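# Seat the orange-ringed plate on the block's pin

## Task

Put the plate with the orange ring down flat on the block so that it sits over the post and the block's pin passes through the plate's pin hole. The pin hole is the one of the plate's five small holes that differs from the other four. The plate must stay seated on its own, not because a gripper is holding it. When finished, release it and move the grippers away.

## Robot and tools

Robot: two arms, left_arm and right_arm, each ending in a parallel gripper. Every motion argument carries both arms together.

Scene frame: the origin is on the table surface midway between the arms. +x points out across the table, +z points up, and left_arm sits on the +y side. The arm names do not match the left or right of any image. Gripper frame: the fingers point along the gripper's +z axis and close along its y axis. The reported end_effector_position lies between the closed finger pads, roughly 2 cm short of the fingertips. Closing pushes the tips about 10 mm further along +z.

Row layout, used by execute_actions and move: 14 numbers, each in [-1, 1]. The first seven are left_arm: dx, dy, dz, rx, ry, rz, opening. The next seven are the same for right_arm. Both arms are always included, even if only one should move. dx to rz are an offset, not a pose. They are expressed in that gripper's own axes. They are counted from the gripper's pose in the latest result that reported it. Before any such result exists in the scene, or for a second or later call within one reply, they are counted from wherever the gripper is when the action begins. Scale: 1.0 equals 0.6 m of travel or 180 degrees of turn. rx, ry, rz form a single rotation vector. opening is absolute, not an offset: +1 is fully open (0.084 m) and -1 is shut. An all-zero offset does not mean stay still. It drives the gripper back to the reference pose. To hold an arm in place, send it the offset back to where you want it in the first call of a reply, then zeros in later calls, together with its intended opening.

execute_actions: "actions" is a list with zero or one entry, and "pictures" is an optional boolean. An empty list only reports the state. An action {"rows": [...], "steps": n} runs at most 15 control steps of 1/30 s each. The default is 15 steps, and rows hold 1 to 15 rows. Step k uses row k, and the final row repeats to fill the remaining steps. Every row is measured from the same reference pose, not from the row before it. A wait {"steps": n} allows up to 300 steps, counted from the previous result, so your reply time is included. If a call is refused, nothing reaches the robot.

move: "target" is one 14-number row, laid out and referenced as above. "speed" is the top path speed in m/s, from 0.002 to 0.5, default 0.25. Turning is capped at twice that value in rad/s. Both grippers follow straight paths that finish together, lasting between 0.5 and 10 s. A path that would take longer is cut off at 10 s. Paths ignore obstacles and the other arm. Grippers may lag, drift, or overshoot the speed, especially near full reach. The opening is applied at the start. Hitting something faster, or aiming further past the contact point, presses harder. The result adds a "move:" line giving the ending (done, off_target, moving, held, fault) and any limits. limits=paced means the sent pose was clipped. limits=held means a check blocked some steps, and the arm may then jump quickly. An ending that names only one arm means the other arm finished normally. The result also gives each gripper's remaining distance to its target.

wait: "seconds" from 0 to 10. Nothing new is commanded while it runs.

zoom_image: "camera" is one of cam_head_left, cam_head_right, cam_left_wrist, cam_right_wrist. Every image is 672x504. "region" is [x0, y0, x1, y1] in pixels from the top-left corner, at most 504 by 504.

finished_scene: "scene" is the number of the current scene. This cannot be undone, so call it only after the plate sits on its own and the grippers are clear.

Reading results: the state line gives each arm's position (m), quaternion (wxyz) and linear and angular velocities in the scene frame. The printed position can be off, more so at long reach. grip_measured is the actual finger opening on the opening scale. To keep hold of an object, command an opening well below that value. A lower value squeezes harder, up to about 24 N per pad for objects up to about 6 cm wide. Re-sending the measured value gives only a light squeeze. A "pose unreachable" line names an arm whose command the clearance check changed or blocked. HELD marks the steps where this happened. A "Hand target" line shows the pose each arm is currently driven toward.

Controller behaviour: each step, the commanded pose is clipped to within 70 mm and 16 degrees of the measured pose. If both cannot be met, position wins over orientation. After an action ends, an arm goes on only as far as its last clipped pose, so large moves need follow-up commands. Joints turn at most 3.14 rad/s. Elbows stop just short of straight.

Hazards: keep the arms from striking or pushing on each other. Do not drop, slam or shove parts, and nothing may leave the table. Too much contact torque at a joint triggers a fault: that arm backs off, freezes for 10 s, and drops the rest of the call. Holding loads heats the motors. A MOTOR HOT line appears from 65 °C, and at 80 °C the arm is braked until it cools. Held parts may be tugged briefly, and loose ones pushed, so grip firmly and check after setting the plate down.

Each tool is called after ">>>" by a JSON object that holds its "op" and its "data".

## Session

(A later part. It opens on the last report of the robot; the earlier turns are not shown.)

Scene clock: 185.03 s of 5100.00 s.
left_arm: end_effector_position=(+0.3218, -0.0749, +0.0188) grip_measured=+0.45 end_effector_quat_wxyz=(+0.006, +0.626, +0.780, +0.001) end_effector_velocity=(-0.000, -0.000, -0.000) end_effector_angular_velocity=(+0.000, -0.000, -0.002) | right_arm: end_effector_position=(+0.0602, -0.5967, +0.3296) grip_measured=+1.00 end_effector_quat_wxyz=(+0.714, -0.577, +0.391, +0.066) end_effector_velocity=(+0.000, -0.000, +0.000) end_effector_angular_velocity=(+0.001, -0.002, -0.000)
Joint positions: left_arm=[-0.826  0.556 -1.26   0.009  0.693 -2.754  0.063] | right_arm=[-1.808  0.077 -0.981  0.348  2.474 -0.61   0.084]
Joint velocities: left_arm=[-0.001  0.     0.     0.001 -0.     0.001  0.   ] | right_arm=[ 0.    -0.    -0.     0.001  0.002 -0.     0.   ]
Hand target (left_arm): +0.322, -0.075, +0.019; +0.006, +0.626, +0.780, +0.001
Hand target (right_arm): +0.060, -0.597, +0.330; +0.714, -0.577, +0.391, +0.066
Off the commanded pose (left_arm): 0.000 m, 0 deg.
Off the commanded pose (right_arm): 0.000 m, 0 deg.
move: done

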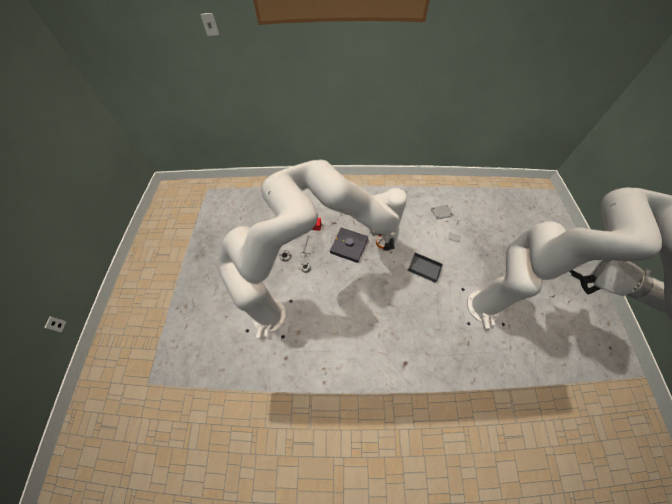

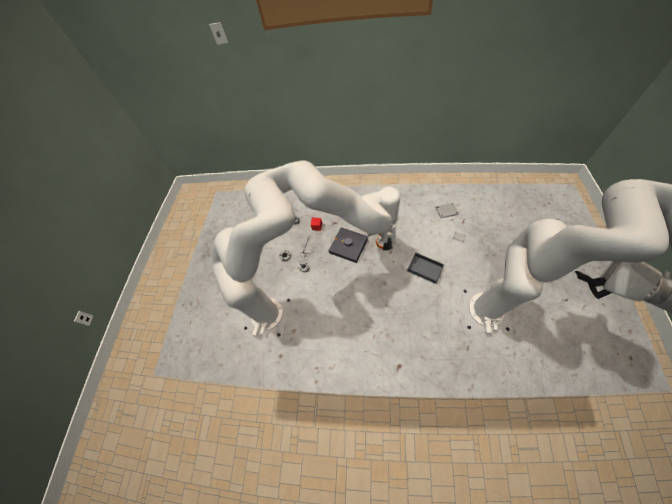

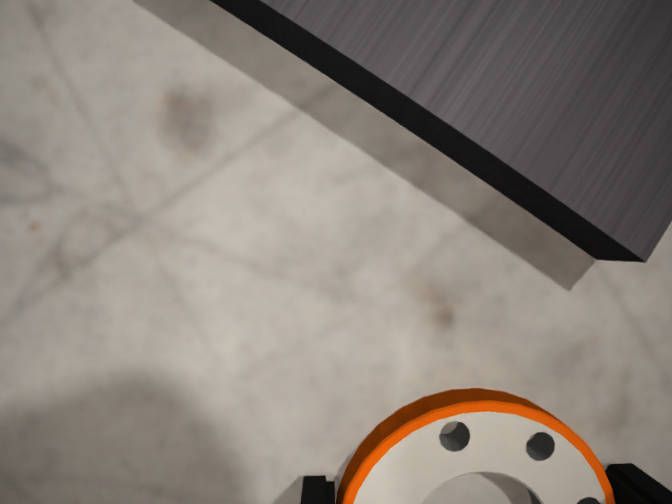

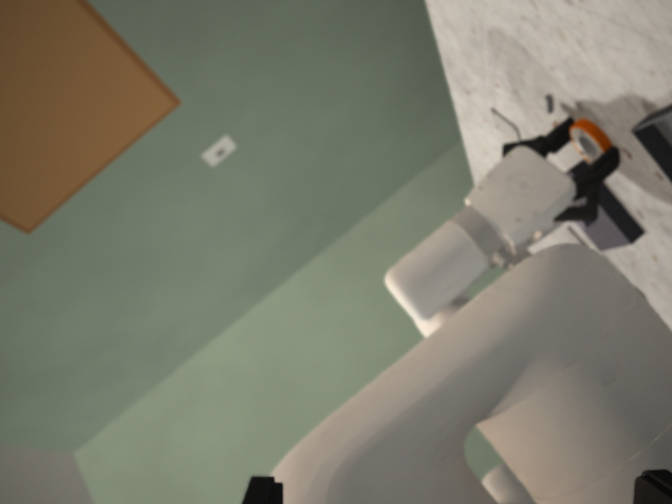

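>>> {"op": "move", "data": {"target": [0,0,-0.0787,0,0,0,-0.6,0,0,0,0,0,0,1], "speed": 0.12}}

>>> {"op": "move", "data": {"target": [0.2472,0.0249,0,0,0,0.011,-0.6,0,0,0,0,0,0,1], "speed": 0.2}}

>>> {"op": "wait", "data": {"seconds": 0.5}}

Scene clock: 197.43 s of 5100.00 s.
left_arm: end_effector_position=(+0.3210, -0.0743, +0.0652) grip_measured=+0.45 end_effector_quat_wxyz=(+0.006, +0.626, +0.780, +0.001) end_effector_velocity=(+0.002, -0.002, +0.006) end_effector_angular_velocity=(-0.007, -0.006, -0.001) | right_arm: end_effector_position=(+0.0602, -0.5967, +0.3296) grip_measured=+1.00 end_effector_quat_wxyz=(+0.714, -0.577, +0.391, +0.066) end_effector_velocity=(-0.000, +0.000, -0.000) end_effector_angular_velocity=(-0.000, +0.001, +0.003)
Joint positions: left_arm=[-0.826  0.464 -1.269  0.008  0.795 -2.753  0.063] | right_arm=[-1.808  0.077 -0.981  0.348  2.474 -0.61   0.084]
Joint velocities: left_arm=[ 0.    -0.007 -0.006  0.002  0.004  0.    -0.   ] | right_arm=[ 0.002 -0.    -0.    -0.003 -0.    -0.001  0.   ]
Hand target (left_arm): +0.321, -0.075, +0.066; +0.006, +0.626, +0.780, +0.001
Hand target (right_arm): +0.060, -0.597, +0.330; +0.714, -0.577, +0.391, +0.066
Off the commanded pose (left_arm): 0.001 m, 0 deg.
Off the commanded pose (right_arm): 0.000 m, 0 deg.
After step 90, 8.57 s passed at rest.
move: done

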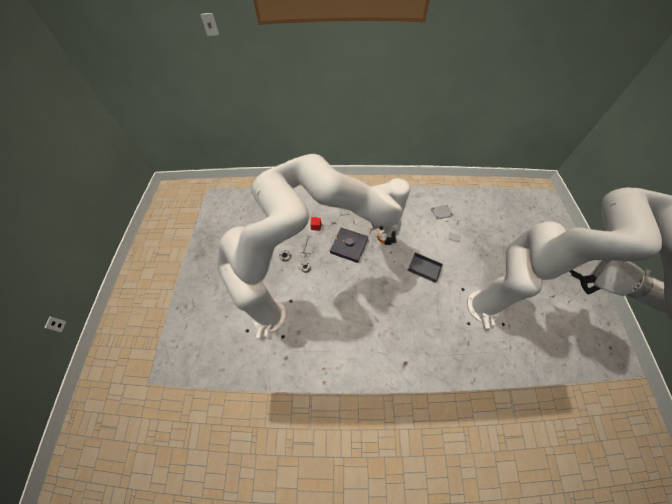

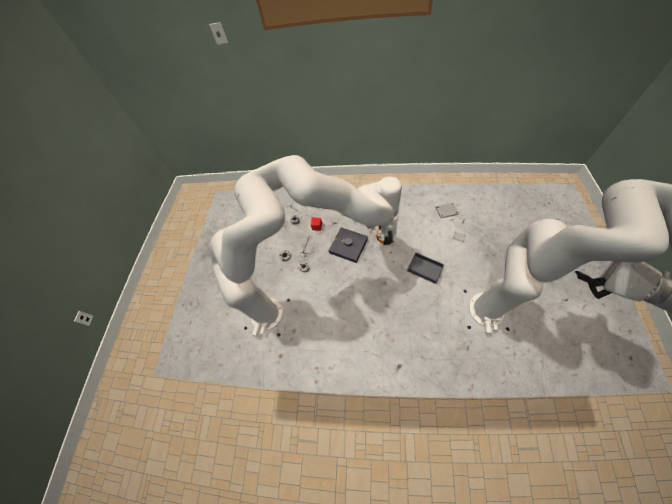

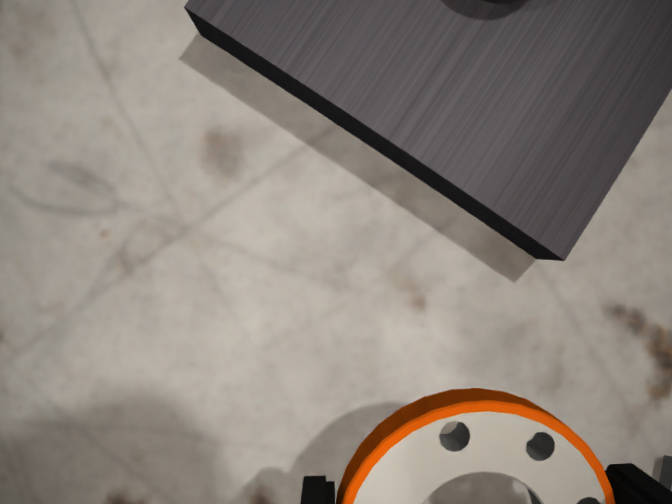

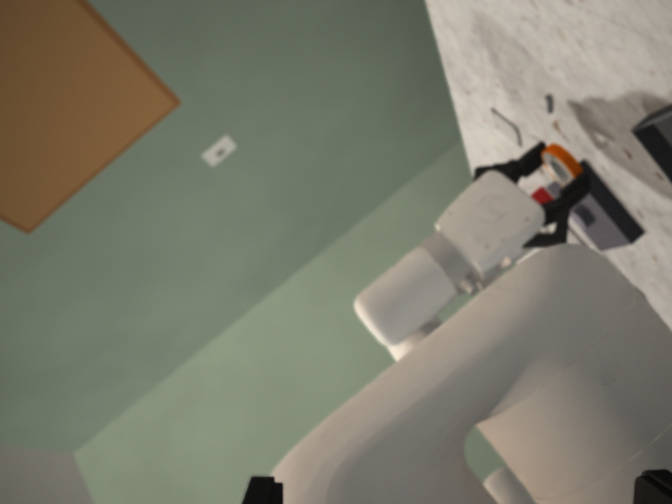

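Scene clock: 198.70 s of 5100.00 s.
left_arm: end_effector_position=(+0.3032, +0.0733, +0.0641) grip_measured=+0.45 end_effector_quat_wxyz=(+0.006, +0.640, +0.769, +0.001) end_effector_velocity=(-0.001, +0.004, -0.002) end_effector_angular_velocity=(+0.003, +0.004, +0.001) | right_arm: end_effector_position=(+0.0602, -0.5967, +0.3296) grip_measured=+1.00 end_effector_quat_wxyz=(+0.714, -0.577, +0.391, +0.066) end_effector_velocity=(-0.000, +0.000, +0.000) end_effector_angular_velocity=(+0.001, +0.001, -0.000)
Joint positions: left_arm=[-0.661  0.109 -0.746  0.007  0.626 -2.553  0.063] | right_arm=[-1.808  0.077 -0.981  0.348  2.474 -0.61   0.084]
Joint velocities: left_arm=[ 0.004 -0.004  0.009 -0.001 -0.     0.004 -0.   ] | right_arm=[-0.001  0.    -0.    -0.     0.     0.001 -0.   ]
Hand target (left_arm): +0.303, +0.074, +0.064; +0.006, +0.640, +0.769, +0.001
Hand target (right_arm): +0.060, -0.597, +0.330; +0.714, -0.577, +0.391, +0.066
Off the commanded pose (left_arm): 0.001 m, 0 deg.
Off the commanded pose (right_arm): 0.000 m, 0 deg.
move: done

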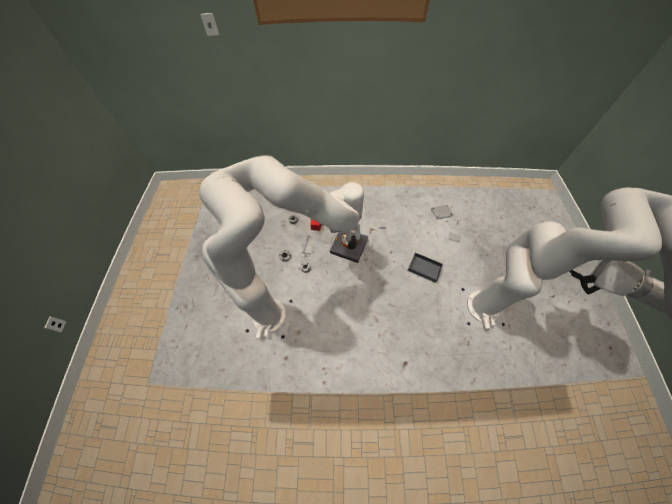

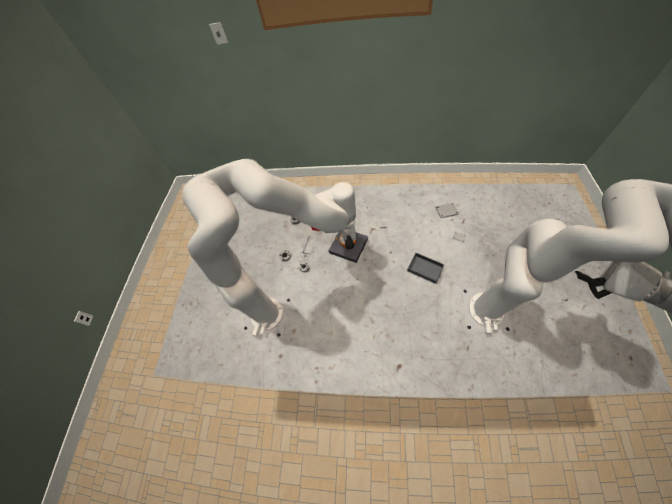

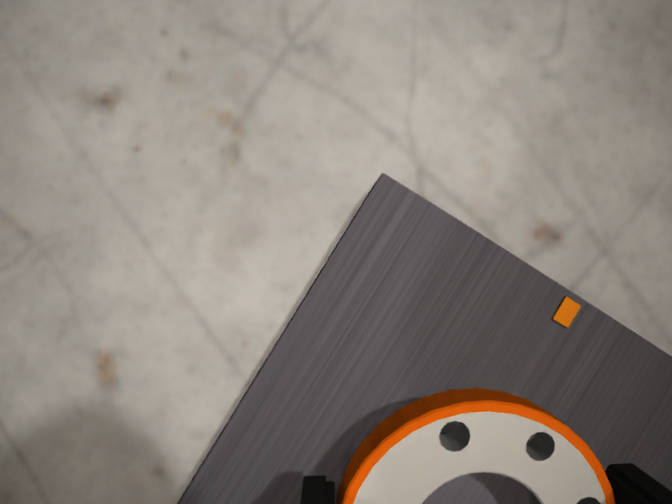

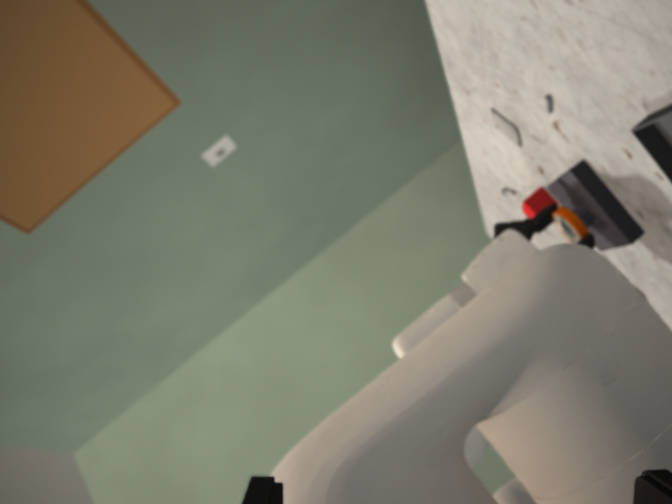

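Scene clock: 199.20 s of 5100.00 s.
left_arm: end_effector_position=(+0.3031, +0.0737, +0.0641) grip_measured=+0.45 end_effector_quat_wxyz=(+0.006, +0.640, +0.769, +0.001) end_effector_velocity=(+0.000, +0.000, -0.000) end_effector_angular_velocity=(+0.000, +0.000, -0.000) | right_arm: end_effector_position=(+0.0602, -0.5967, +0.3296) grip_measured=+1.00 end_effector_quat_wxyz=(+0.714, -0.577, +0.391, +0.066) end_effector_velocity=(+0.000, +0.000, +0.000) end_effector_angular_velocity=(+0.000, +0.001, +0.002)
Joint positions: left_arm=[-0.661  0.108 -0.745  0.006  0.626 -2.553  0.063] | right_arm=[-1.808  0.077 -0.981  0.348  2.474 -0.61   0.084]
Joint velocities: left_arm=[ 0.     0.001 -0.001 -0.    -0.     0.001  0.   ] | right_arm=[ 0.002 -0.    -0.001 -0.     0.001  0.001  0.   ]
Hand target (left_arm): +0.303, +0.074, +0.064; +0.006, +0.640, +0.769, +0.001
Hand target (right_arm): +0.060, -0.597, +0.330; +0.714, -0.577, +0.391, +0.066
Off the commanded pose (left_arm): 0.001 m, 0 deg.
Off the commanded pose (right_arm): 0.000 m, 0 deg.
Steps of this call (steps 1 to 15: nothing new was sent). Readings (end_effector_position):
1: left_arm (+0.3032, +0.0734, +0.0641) | right_arm (+0.0602, -0.5967, +0.3296)
2: left_arm (+0.3031, +0.0735, +0.0641) | right_arm (+0.0602, -0.5967, +0.3296)
4: left_arm (+0.3031, +0.0735, +0.0641) | right_arm (+0.0602, -0.5967, +0.3296)
8: left_arm (+0.3031, +0.0736, +0.0641) | right_arm (+0.0602, -0.5967, +0.3296)
15: the state above

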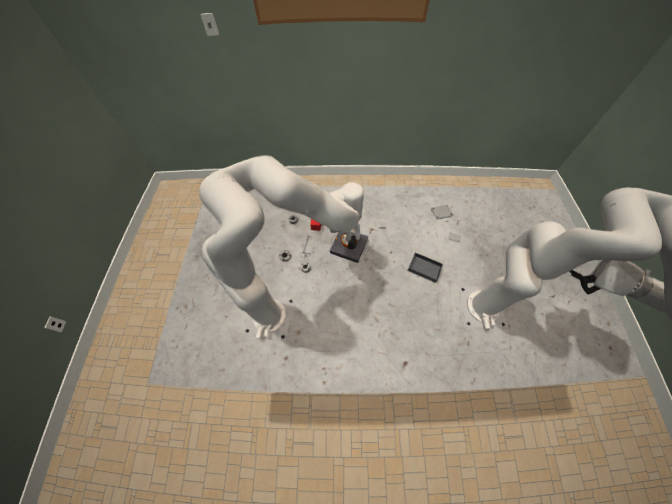

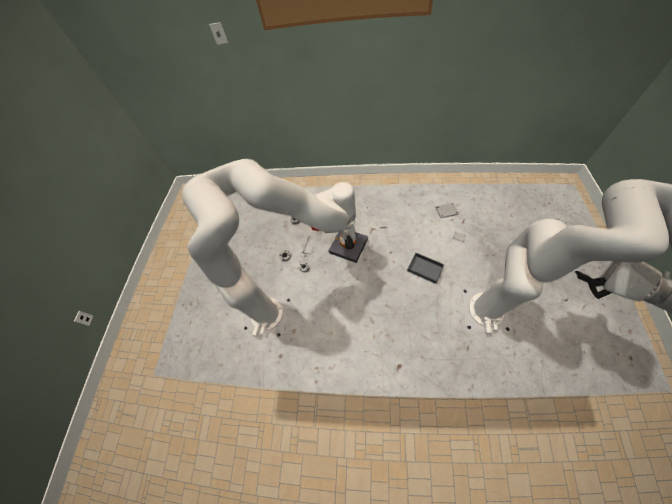

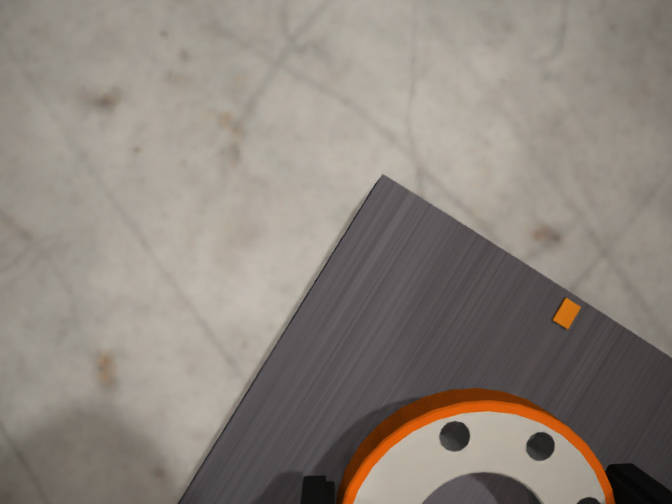

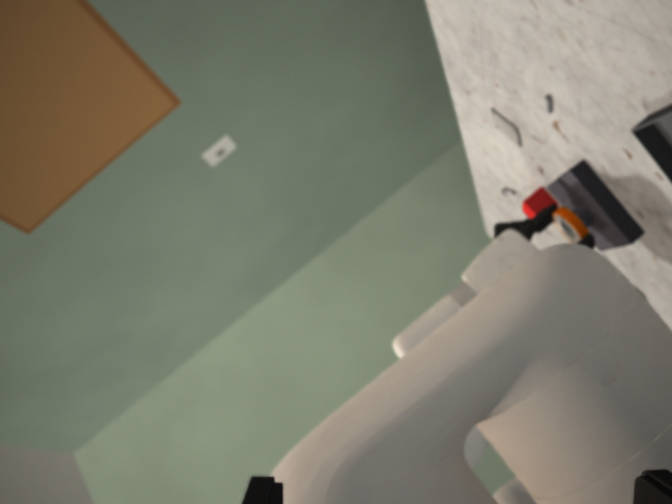

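>>> {"op": "move", "data": {"target": [-0.0002,0.001,0.016,0,0,0,-0.6,0,0,0,0,0,0,1], "speed": 0.012}}

Scene clock: 203.17 s of 5100.00 s.
left_arm: end_effector_position=(+0.3045, +0.0730, +0.0552) grip_measured=+0.45 end_effector_quat_wxyz=(+0.007, +0.640, +0.769, +0.001) end_effector_velocity=(-0.001, +0.000, -0.001) end_effector_angular_velocity=(+0.002, +0.001, -0.003) | right_arm: end_effector_position=(+0.0602, -0.5967, +0.3296) grip_measured=+1.00 end_effector_quat_wxyz=(+0.714, -0.577, +0.391, +0.066) end_effector_velocity=(-0.000, +0.000, +0.000) end_effector_angular_velocity=(+0.002, +0.000, +0.001)
Joint positions: left_arm=[-0.659  0.134 -0.744  0.007  0.598 -2.552  0.063] | right_arm=[-1.808  0.077 -0.981  0.348  2.474 -0.61   0.084]
Joint velocities: left_arm=[-0.001  0.002  0.002  0.001 -0.001  0.001  0.   ] | right_arm=[-0.     0.     0.    -0.001  0.002 -0.     0.   ]
Hand target (left_arm): +0.304, +0.074, +0.055; +0.006, +0.640, +0.769, +0.001
Hand target (right_arm): +0.060, -0.597, +0.330; +0.714, -0.577, +0.391, +0.066
Off the commanded pose (left_arm): 0.001 m, 0 deg.
Off the commanded pose (right_arm): 0.000 m, 0 deg.
move: done

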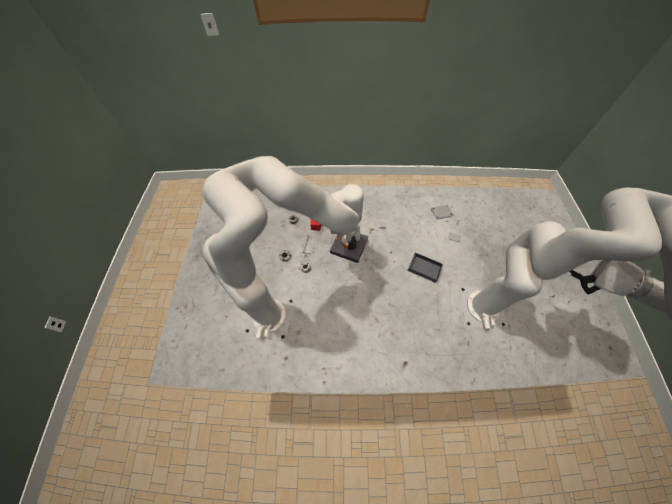

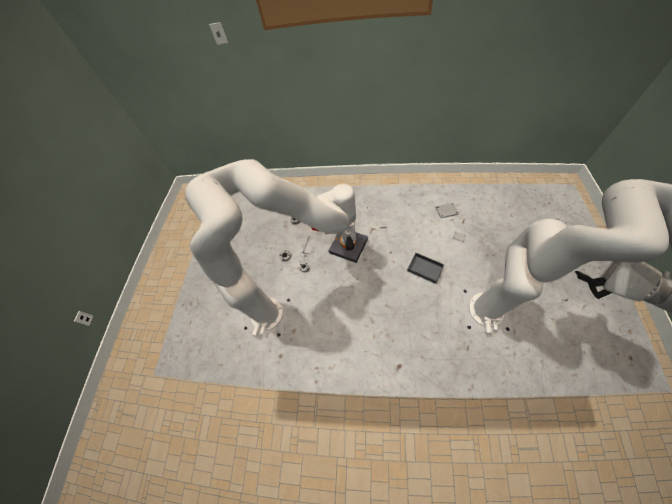

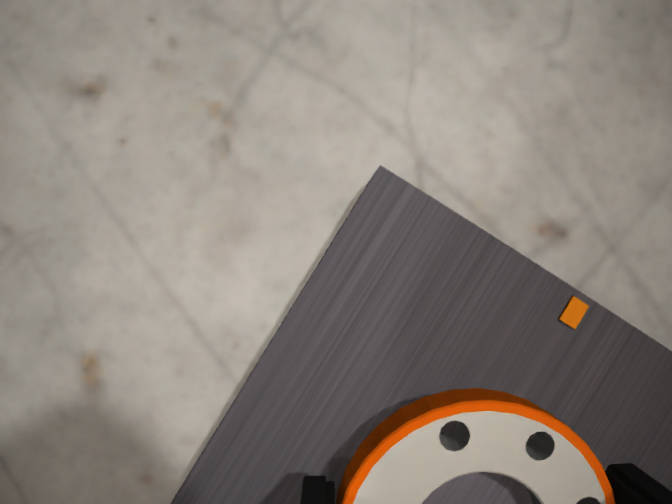

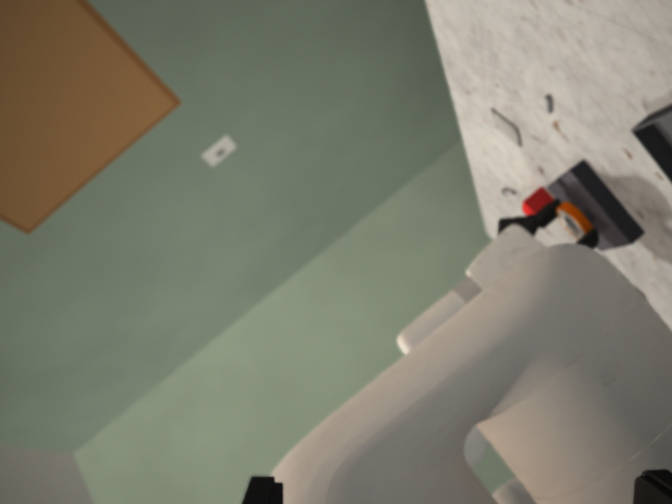

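>>> {"op": "zoom_image", "data": {"camera": "cam_left_wrist", "region": [400, 400, 600, 504]}}

Region (400, 400, 600, 504) of cam_left_wrist's 672x504 image, scaled by 2.520, with more detail than that image has; it fills the top 262 rows of this view, and the rest is white.

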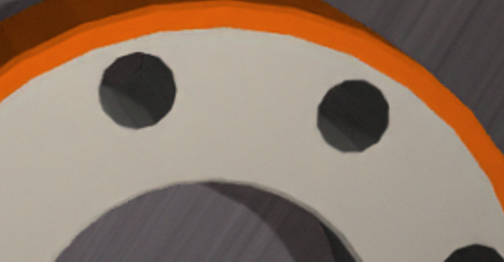

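>>> {"op": "move", "data": {"target": [-0.0012,-0.0003,-0.0025,0,0,0,-0.6,0,0,0,0,0,0,1], "speed": 0.01}}

>>> {"op": "move", "data": {"target": [0,0,0.0045,0,0,0,-0.6,0,0,0,0,0,0,1], "speed": 0.008}}

>>> {"op": "zoom_image", "data": {"camera": "cam_left_wrist", "region": [400, 400, 600, 504]}}

Scene clock: 212.33 s of 5100.00 s.
left_arm: end_effector_position=(+0.3033, +0.0735, +0.0554) grip_measured=+0.45 end_effector_quat_wxyz=(+0.005, +0.640, +0.769, +0.001) end_effector_velocity=(+0.001, -0.001, +0.002) end_effector_angular_velocity=(-0.002, -0.001, +0.001) | right_arm: end_effector_position=(+0.0602, -0.5967, +0.3296) grip_measured=+1.00 end_effector_quat_wxyz=(+0.714, -0.577, +0.391, +0.066) end_effector_velocity=(-0.000, -0.000, -0.000) end_effector_angular_velocity=(-0.001, -0.000, -0.001)
Joint positions: left_arm=[-0.661  0.132 -0.744  0.007  0.604 -2.553  0.063] | right_arm=[-1.808  0.077 -0.981  0.348  2.474 -0.61   0.084]
Joint velocities: left_arm=[ 0.    -0.004 -0.002 -0.001  0.003  0.     0.   ] | right_arm=[-0.001 -0.    -0.     0.    -0.    -0.    -0.   ]
Hand target (left_arm): +0.304, +0.072, +0.057; +0.007, +0.640, +0.769, +0.001
Hand target (right_arm): +0.060, -0.597, +0.330; +0.714, -0.577, +0.391, +0.066
Off the commanded pose (left_arm): 0.002 m, 0 deg.
Off the commanded pose (right_arm): 0.000 m, 0 deg.
After step 90, 5.47 s passed at rest.
move: done

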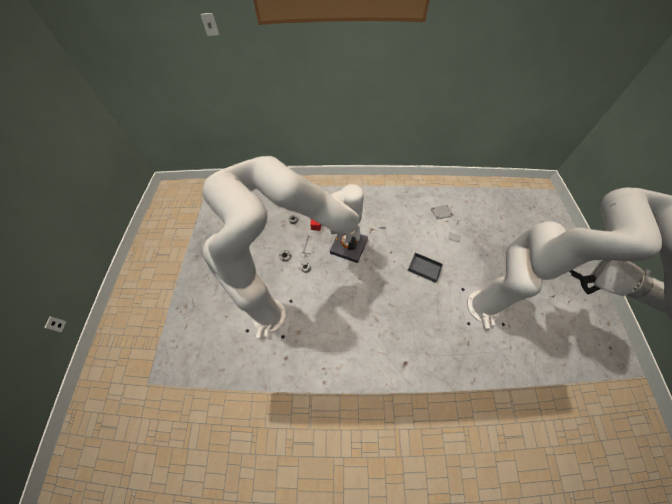

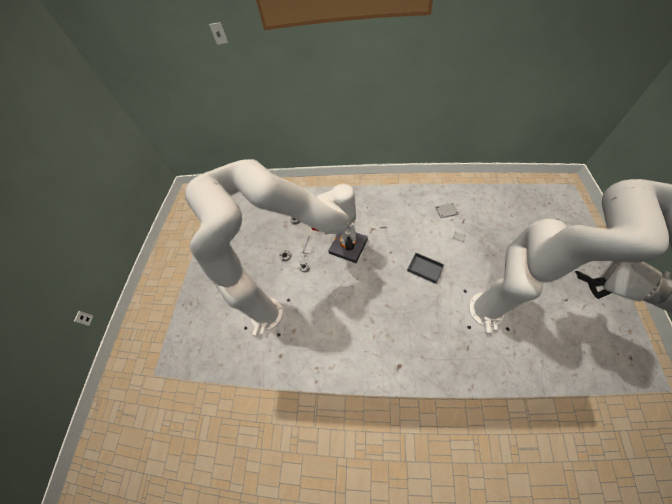

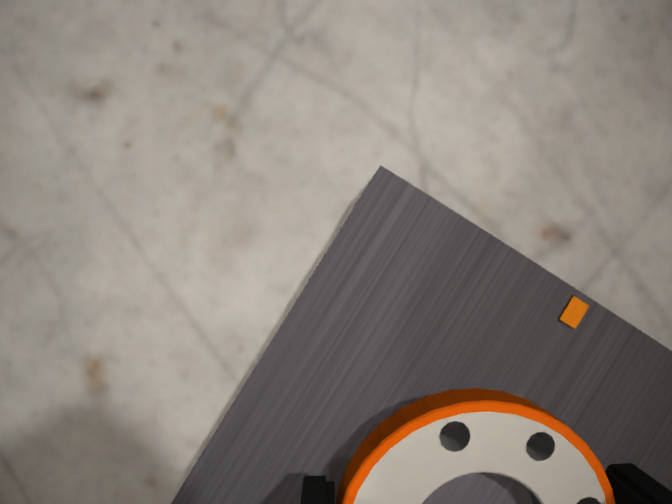

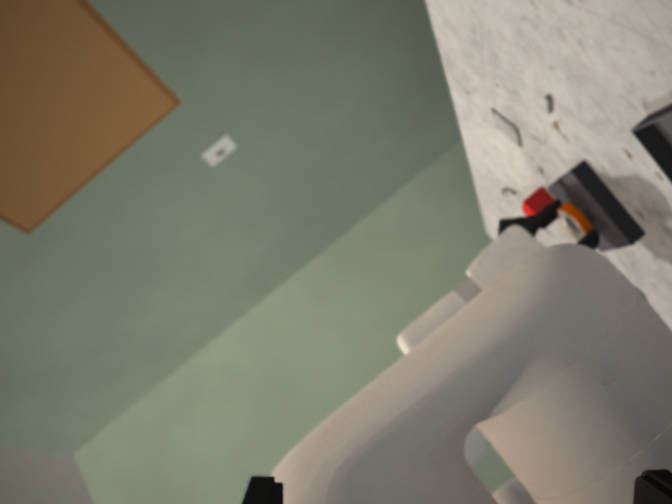

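Scene clock: 213.03 s of 5100.00 s.
left_arm: end_effector_position=(+0.3033, +0.0735, +0.0528) grip_measured=+0.45 end_effector_quat_wxyz=(+0.004, +0.640, +0.769, +0.001) end_effector_velocity=(+0.000, +0.001, -0.001) end_effector_angular_velocity=(+0.001, +0.000, +0.000) | right_arm: end_effector_position=(+0.0602, -0.5967, +0.3296) grip_measured=+1.00 end_effector_quat_wxyz=(+0.714, -0.577, +0.391, +0.066) end_effector_velocity=(+0.000, -0.000, -0.000) end_effector_angular_velocity=(-0.001, -0.000, -0.000)
Joint positions: left_arm=[-0.661  0.139 -0.743  0.007  0.596 -2.553  0.063] | right_arm=[-1.808  0.077 -0.981  0.348  2.474 -0.61   0.084]
Joint velocities: left_arm=[ 0.001  0.002  0.     0.    -0.001  0.001  0.   ] | right_arm=[ 0.    -0.     0.     0.001 -0.001 -0.    -0.   ]
Hand target (left_arm): +0.303, +0.073, +0.053; +0.005, +0.640, +0.769, +0.001
Hand target (right_arm): +0.060, -0.597, +0.330; +0.714, -0.577, +0.391, +0.066
Off the commanded pose (left_arm): 0.000 m, 0 deg.
Off the commanded pose (right_arm): 0.000 m, 0 deg.
move: done

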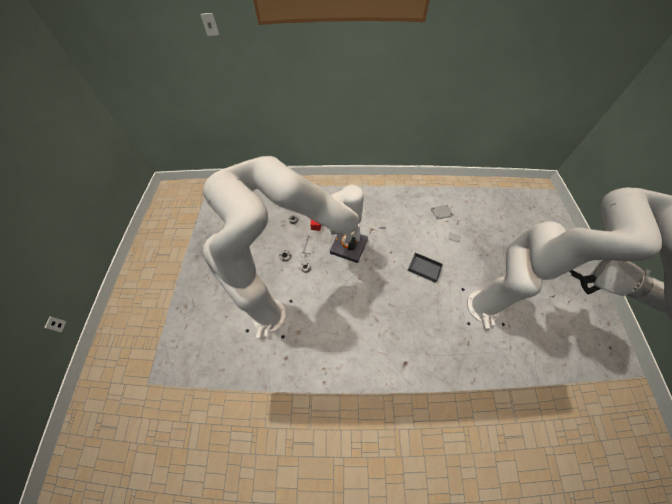

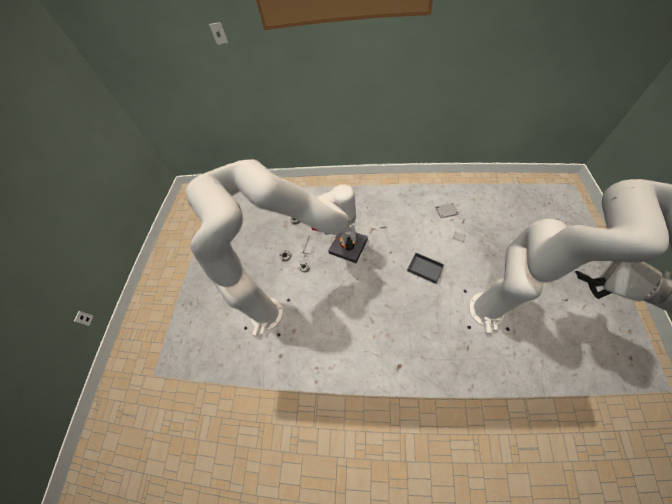

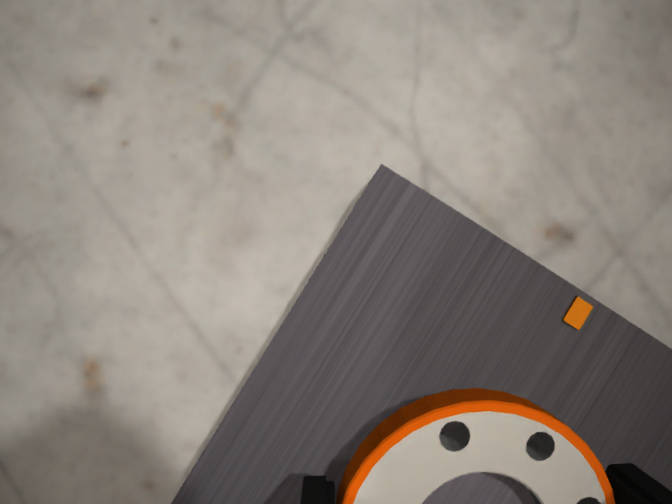

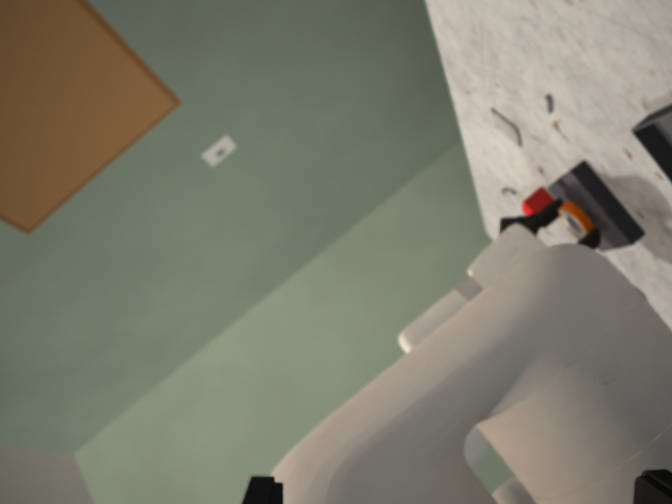

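Region (400, 400, 600, 504) of cam_left_wrist's 672x504 image, scaled by 2.520, with more detail than that image has; it fills the top 262 rows of this view, and the rest is white.

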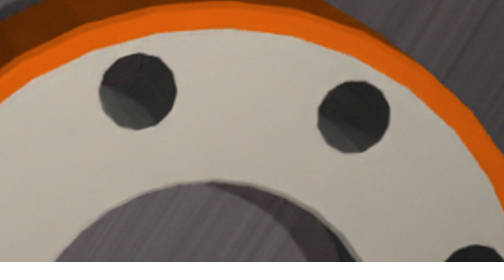

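>>> {"op": "move", "data": {"target": [0,0,0.007,0,0,0,-0.6,0,0,0,0,0,0,1], "speed": 0.008}}

>>> {"op": "zoom_image", "data": {"camera": "cam_left_wrist", "region": [400, 400, 600, 504]}}

Scene clock: 216.03 s of 5100.00 s.
left_arm: end_effector_position=(+0.3034, +0.0735, +0.0486) grip_measured=+0.45 end_effector_quat_wxyz=(+0.004, +0.640, +0.769, +0.001) end_effector_velocity=(+0.000, -0.001, +0.000) end_effector_angular_velocity=(-0.001, -0.002, -0.001) | right_arm: end_effector_position=(+0.0602, -0.5967, +0.3296) grip_measured=+1.00 end_effector_quat_wxyz=(+0.714, -0.577, +0.391, +0.066) end_effector_velocity=(+0.000, +0.000, +0.000) end_effector_angular_velocity=(+0.000, -0.000, +0.001)
Joint positions: left_arm=[-0.661  0.15  -0.742  0.007  0.584 -2.553  0.063] | right_arm=[-1.808  0.077 -0.981  0.348  2.474 -0.61   0.084]
Joint velocities: left_arm=[-0.     0.001 -0.001  0.001 -0.001 -0.     0.   ] | right_arm=[ 0.    -0.    -0.     0.     0.001  0.    -0.   ]
Hand target (left_arm): +0.303, +0.073, +0.049; +0.004, +0.640, +0.769, +0.001
Hand target (right_arm): +0.060, -0.597, +0.330; +0.714, -0.577, +0.391, +0.066
Off the commanded pose (left_arm): 0.000 m, 0 deg.
Off the commanded pose (right_arm): 0.000 m, 0 deg.
move: done

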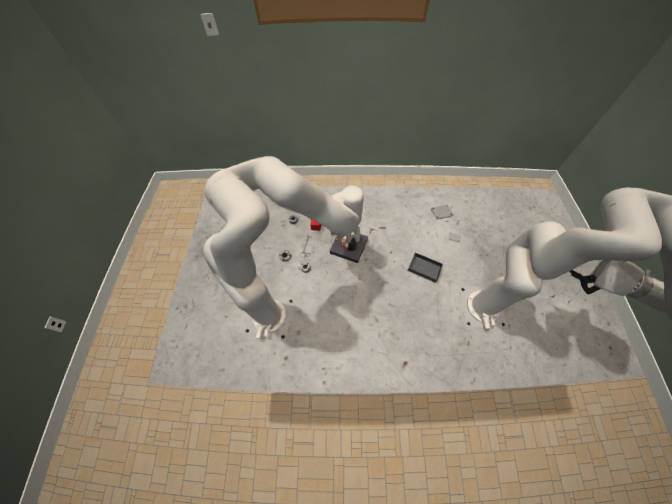

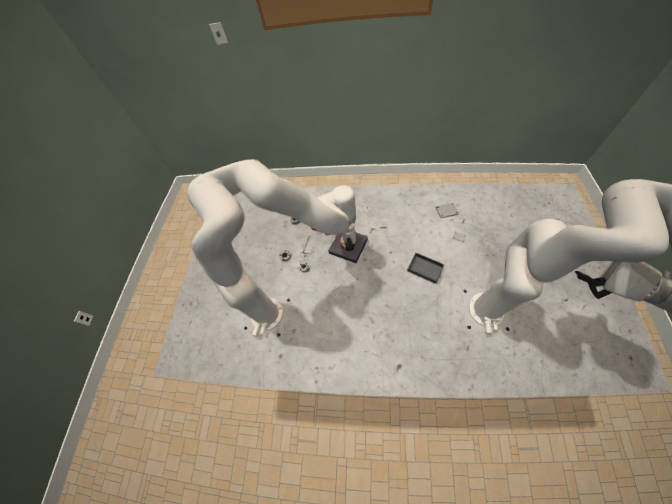

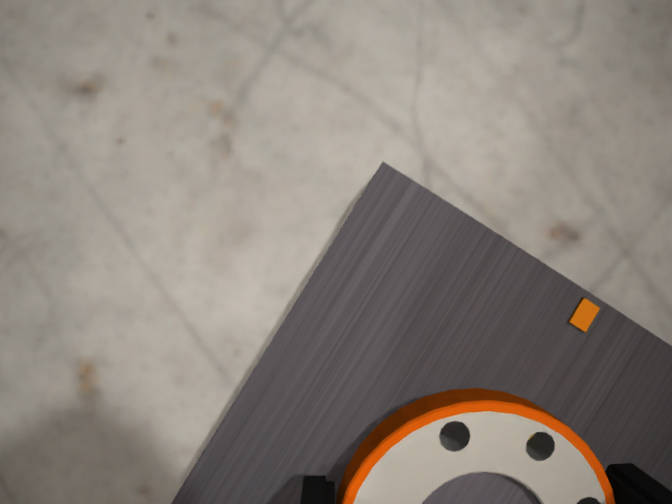

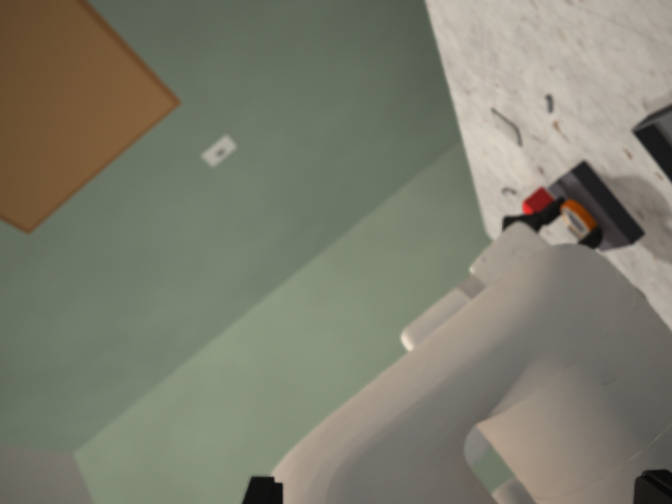

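Region (400, 400, 600, 504) of cam_left_wrist's 672x504 image, scaled by 2.520, with more detail than that image has; it fills the top 262 rows of this view, and the rest is white.

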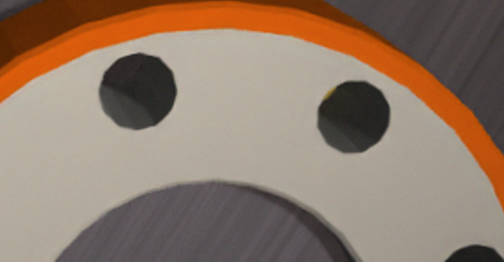

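Yellow visible in the pin hole. Continue down.

>>> {"op": "move", "data": {"target": [0,0,0.004,0,0,0,-0.6,0,0,0,0,0,0,1], "speed": 0.008}}

>>> {"op": "zoom_image", "data": {"camera": "cam_left_wrist", "region": [400, 400, 600, 504]}}

Scene clock: 218.47 s of 5100.00 s.
left_arm: end_effector_position=(+0.3035, +0.0734, +0.0469) grip_measured=+0.45 end_effector_quat_wxyz=(+0.005, +0.640, +0.769, +0.001) end_effector_velocity=(+0.000, -0.000, -0.001) end_effector_angular_velocity=(-0.001, -0.001, +0.001) | right_arm: end_effector_position=(+0.0602, -0.5967, +0.3296) grip_measured=+1.00 end_effector_quat_wxyz=(+0.714, -0.577, +0.391, +0.066) end_effector_velocity=(-0.000, +0.000, +0.000) end_effector_angular_velocity=(+0.000, -0.000, -0.001)
Joint positions: left_arm=[-0.66   0.154 -0.741  0.007  0.578 -2.553  0.063] | right_arm=[-1.808  0.077 -0.981  0.348  2.474 -0.61   0.084]
Joint velocities: left_arm=[ 0.     0.003 -0.    -0.    -0.003 -0.001  0.   ] | right_arm=[-0. -0.  0.  0.  0.  0. -0.]
Hand target (left_arm): +0.303, +0.073, +0.046; +0.004, +0.640, +0.769, +0.001
Hand target (right_arm): +0.060, -0.597, +0.330; +0.714, -0.577, +0.391, +0.066
Off the commanded pose (left_arm): 0.001 m, 0 deg.
Off the commanded pose (right_arm): 0.000 m, 0 deg.
move: done

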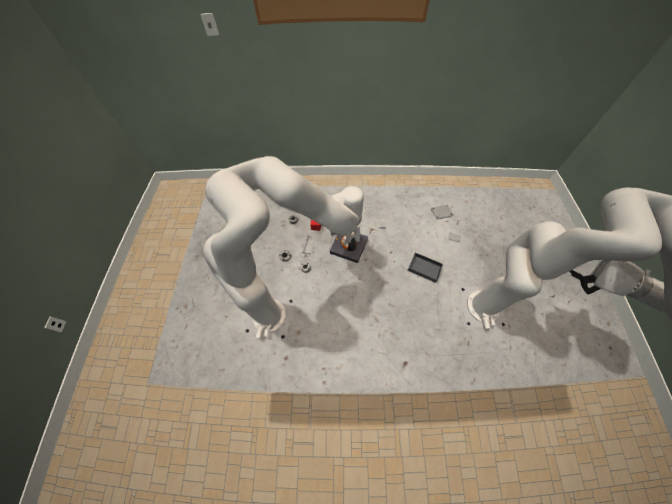

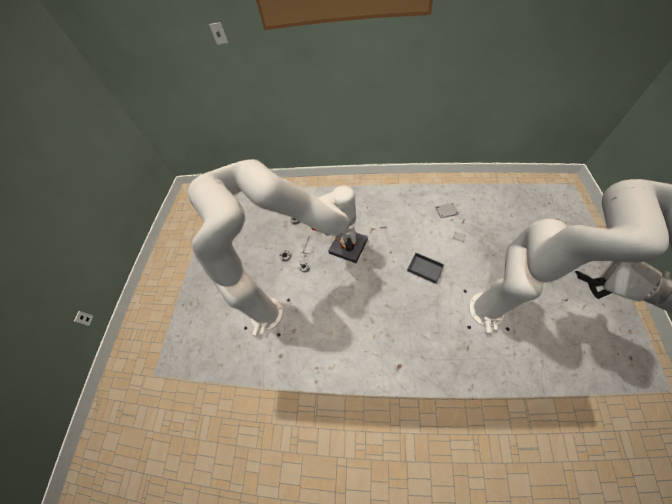

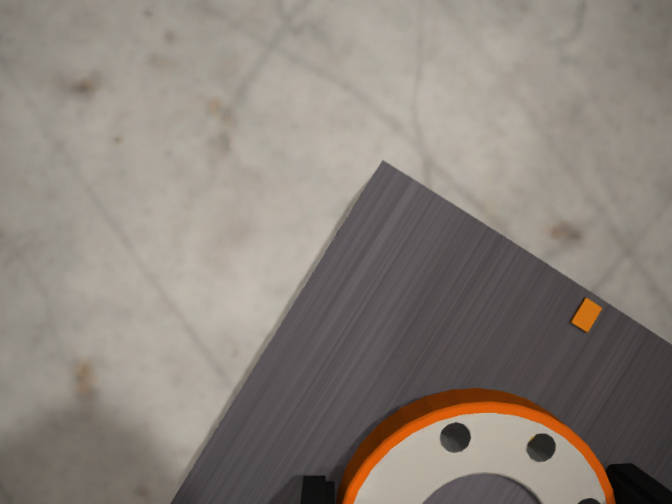

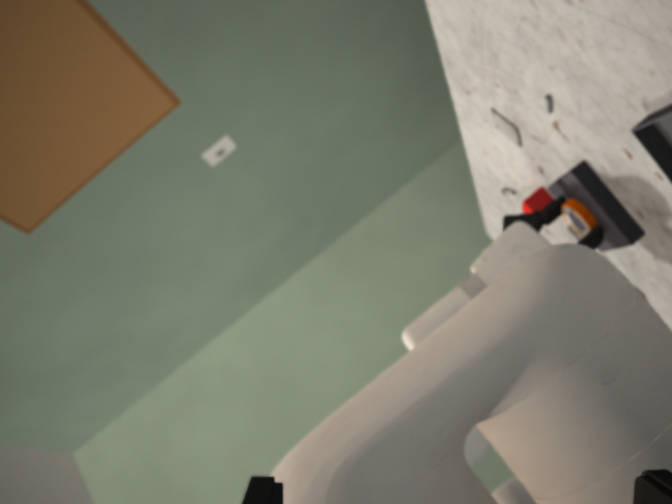

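Region (400, 400, 600, 504) of cam_left_wrist's 672x504 image, scaled by 2.520, with more detail than that image has; it fills the top 262 rows of this view, and the rest is white.

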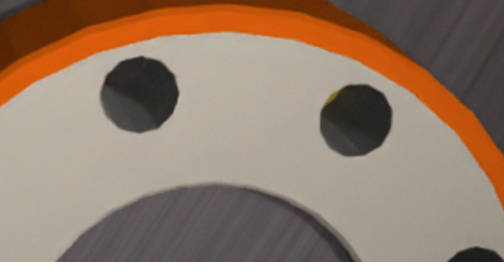

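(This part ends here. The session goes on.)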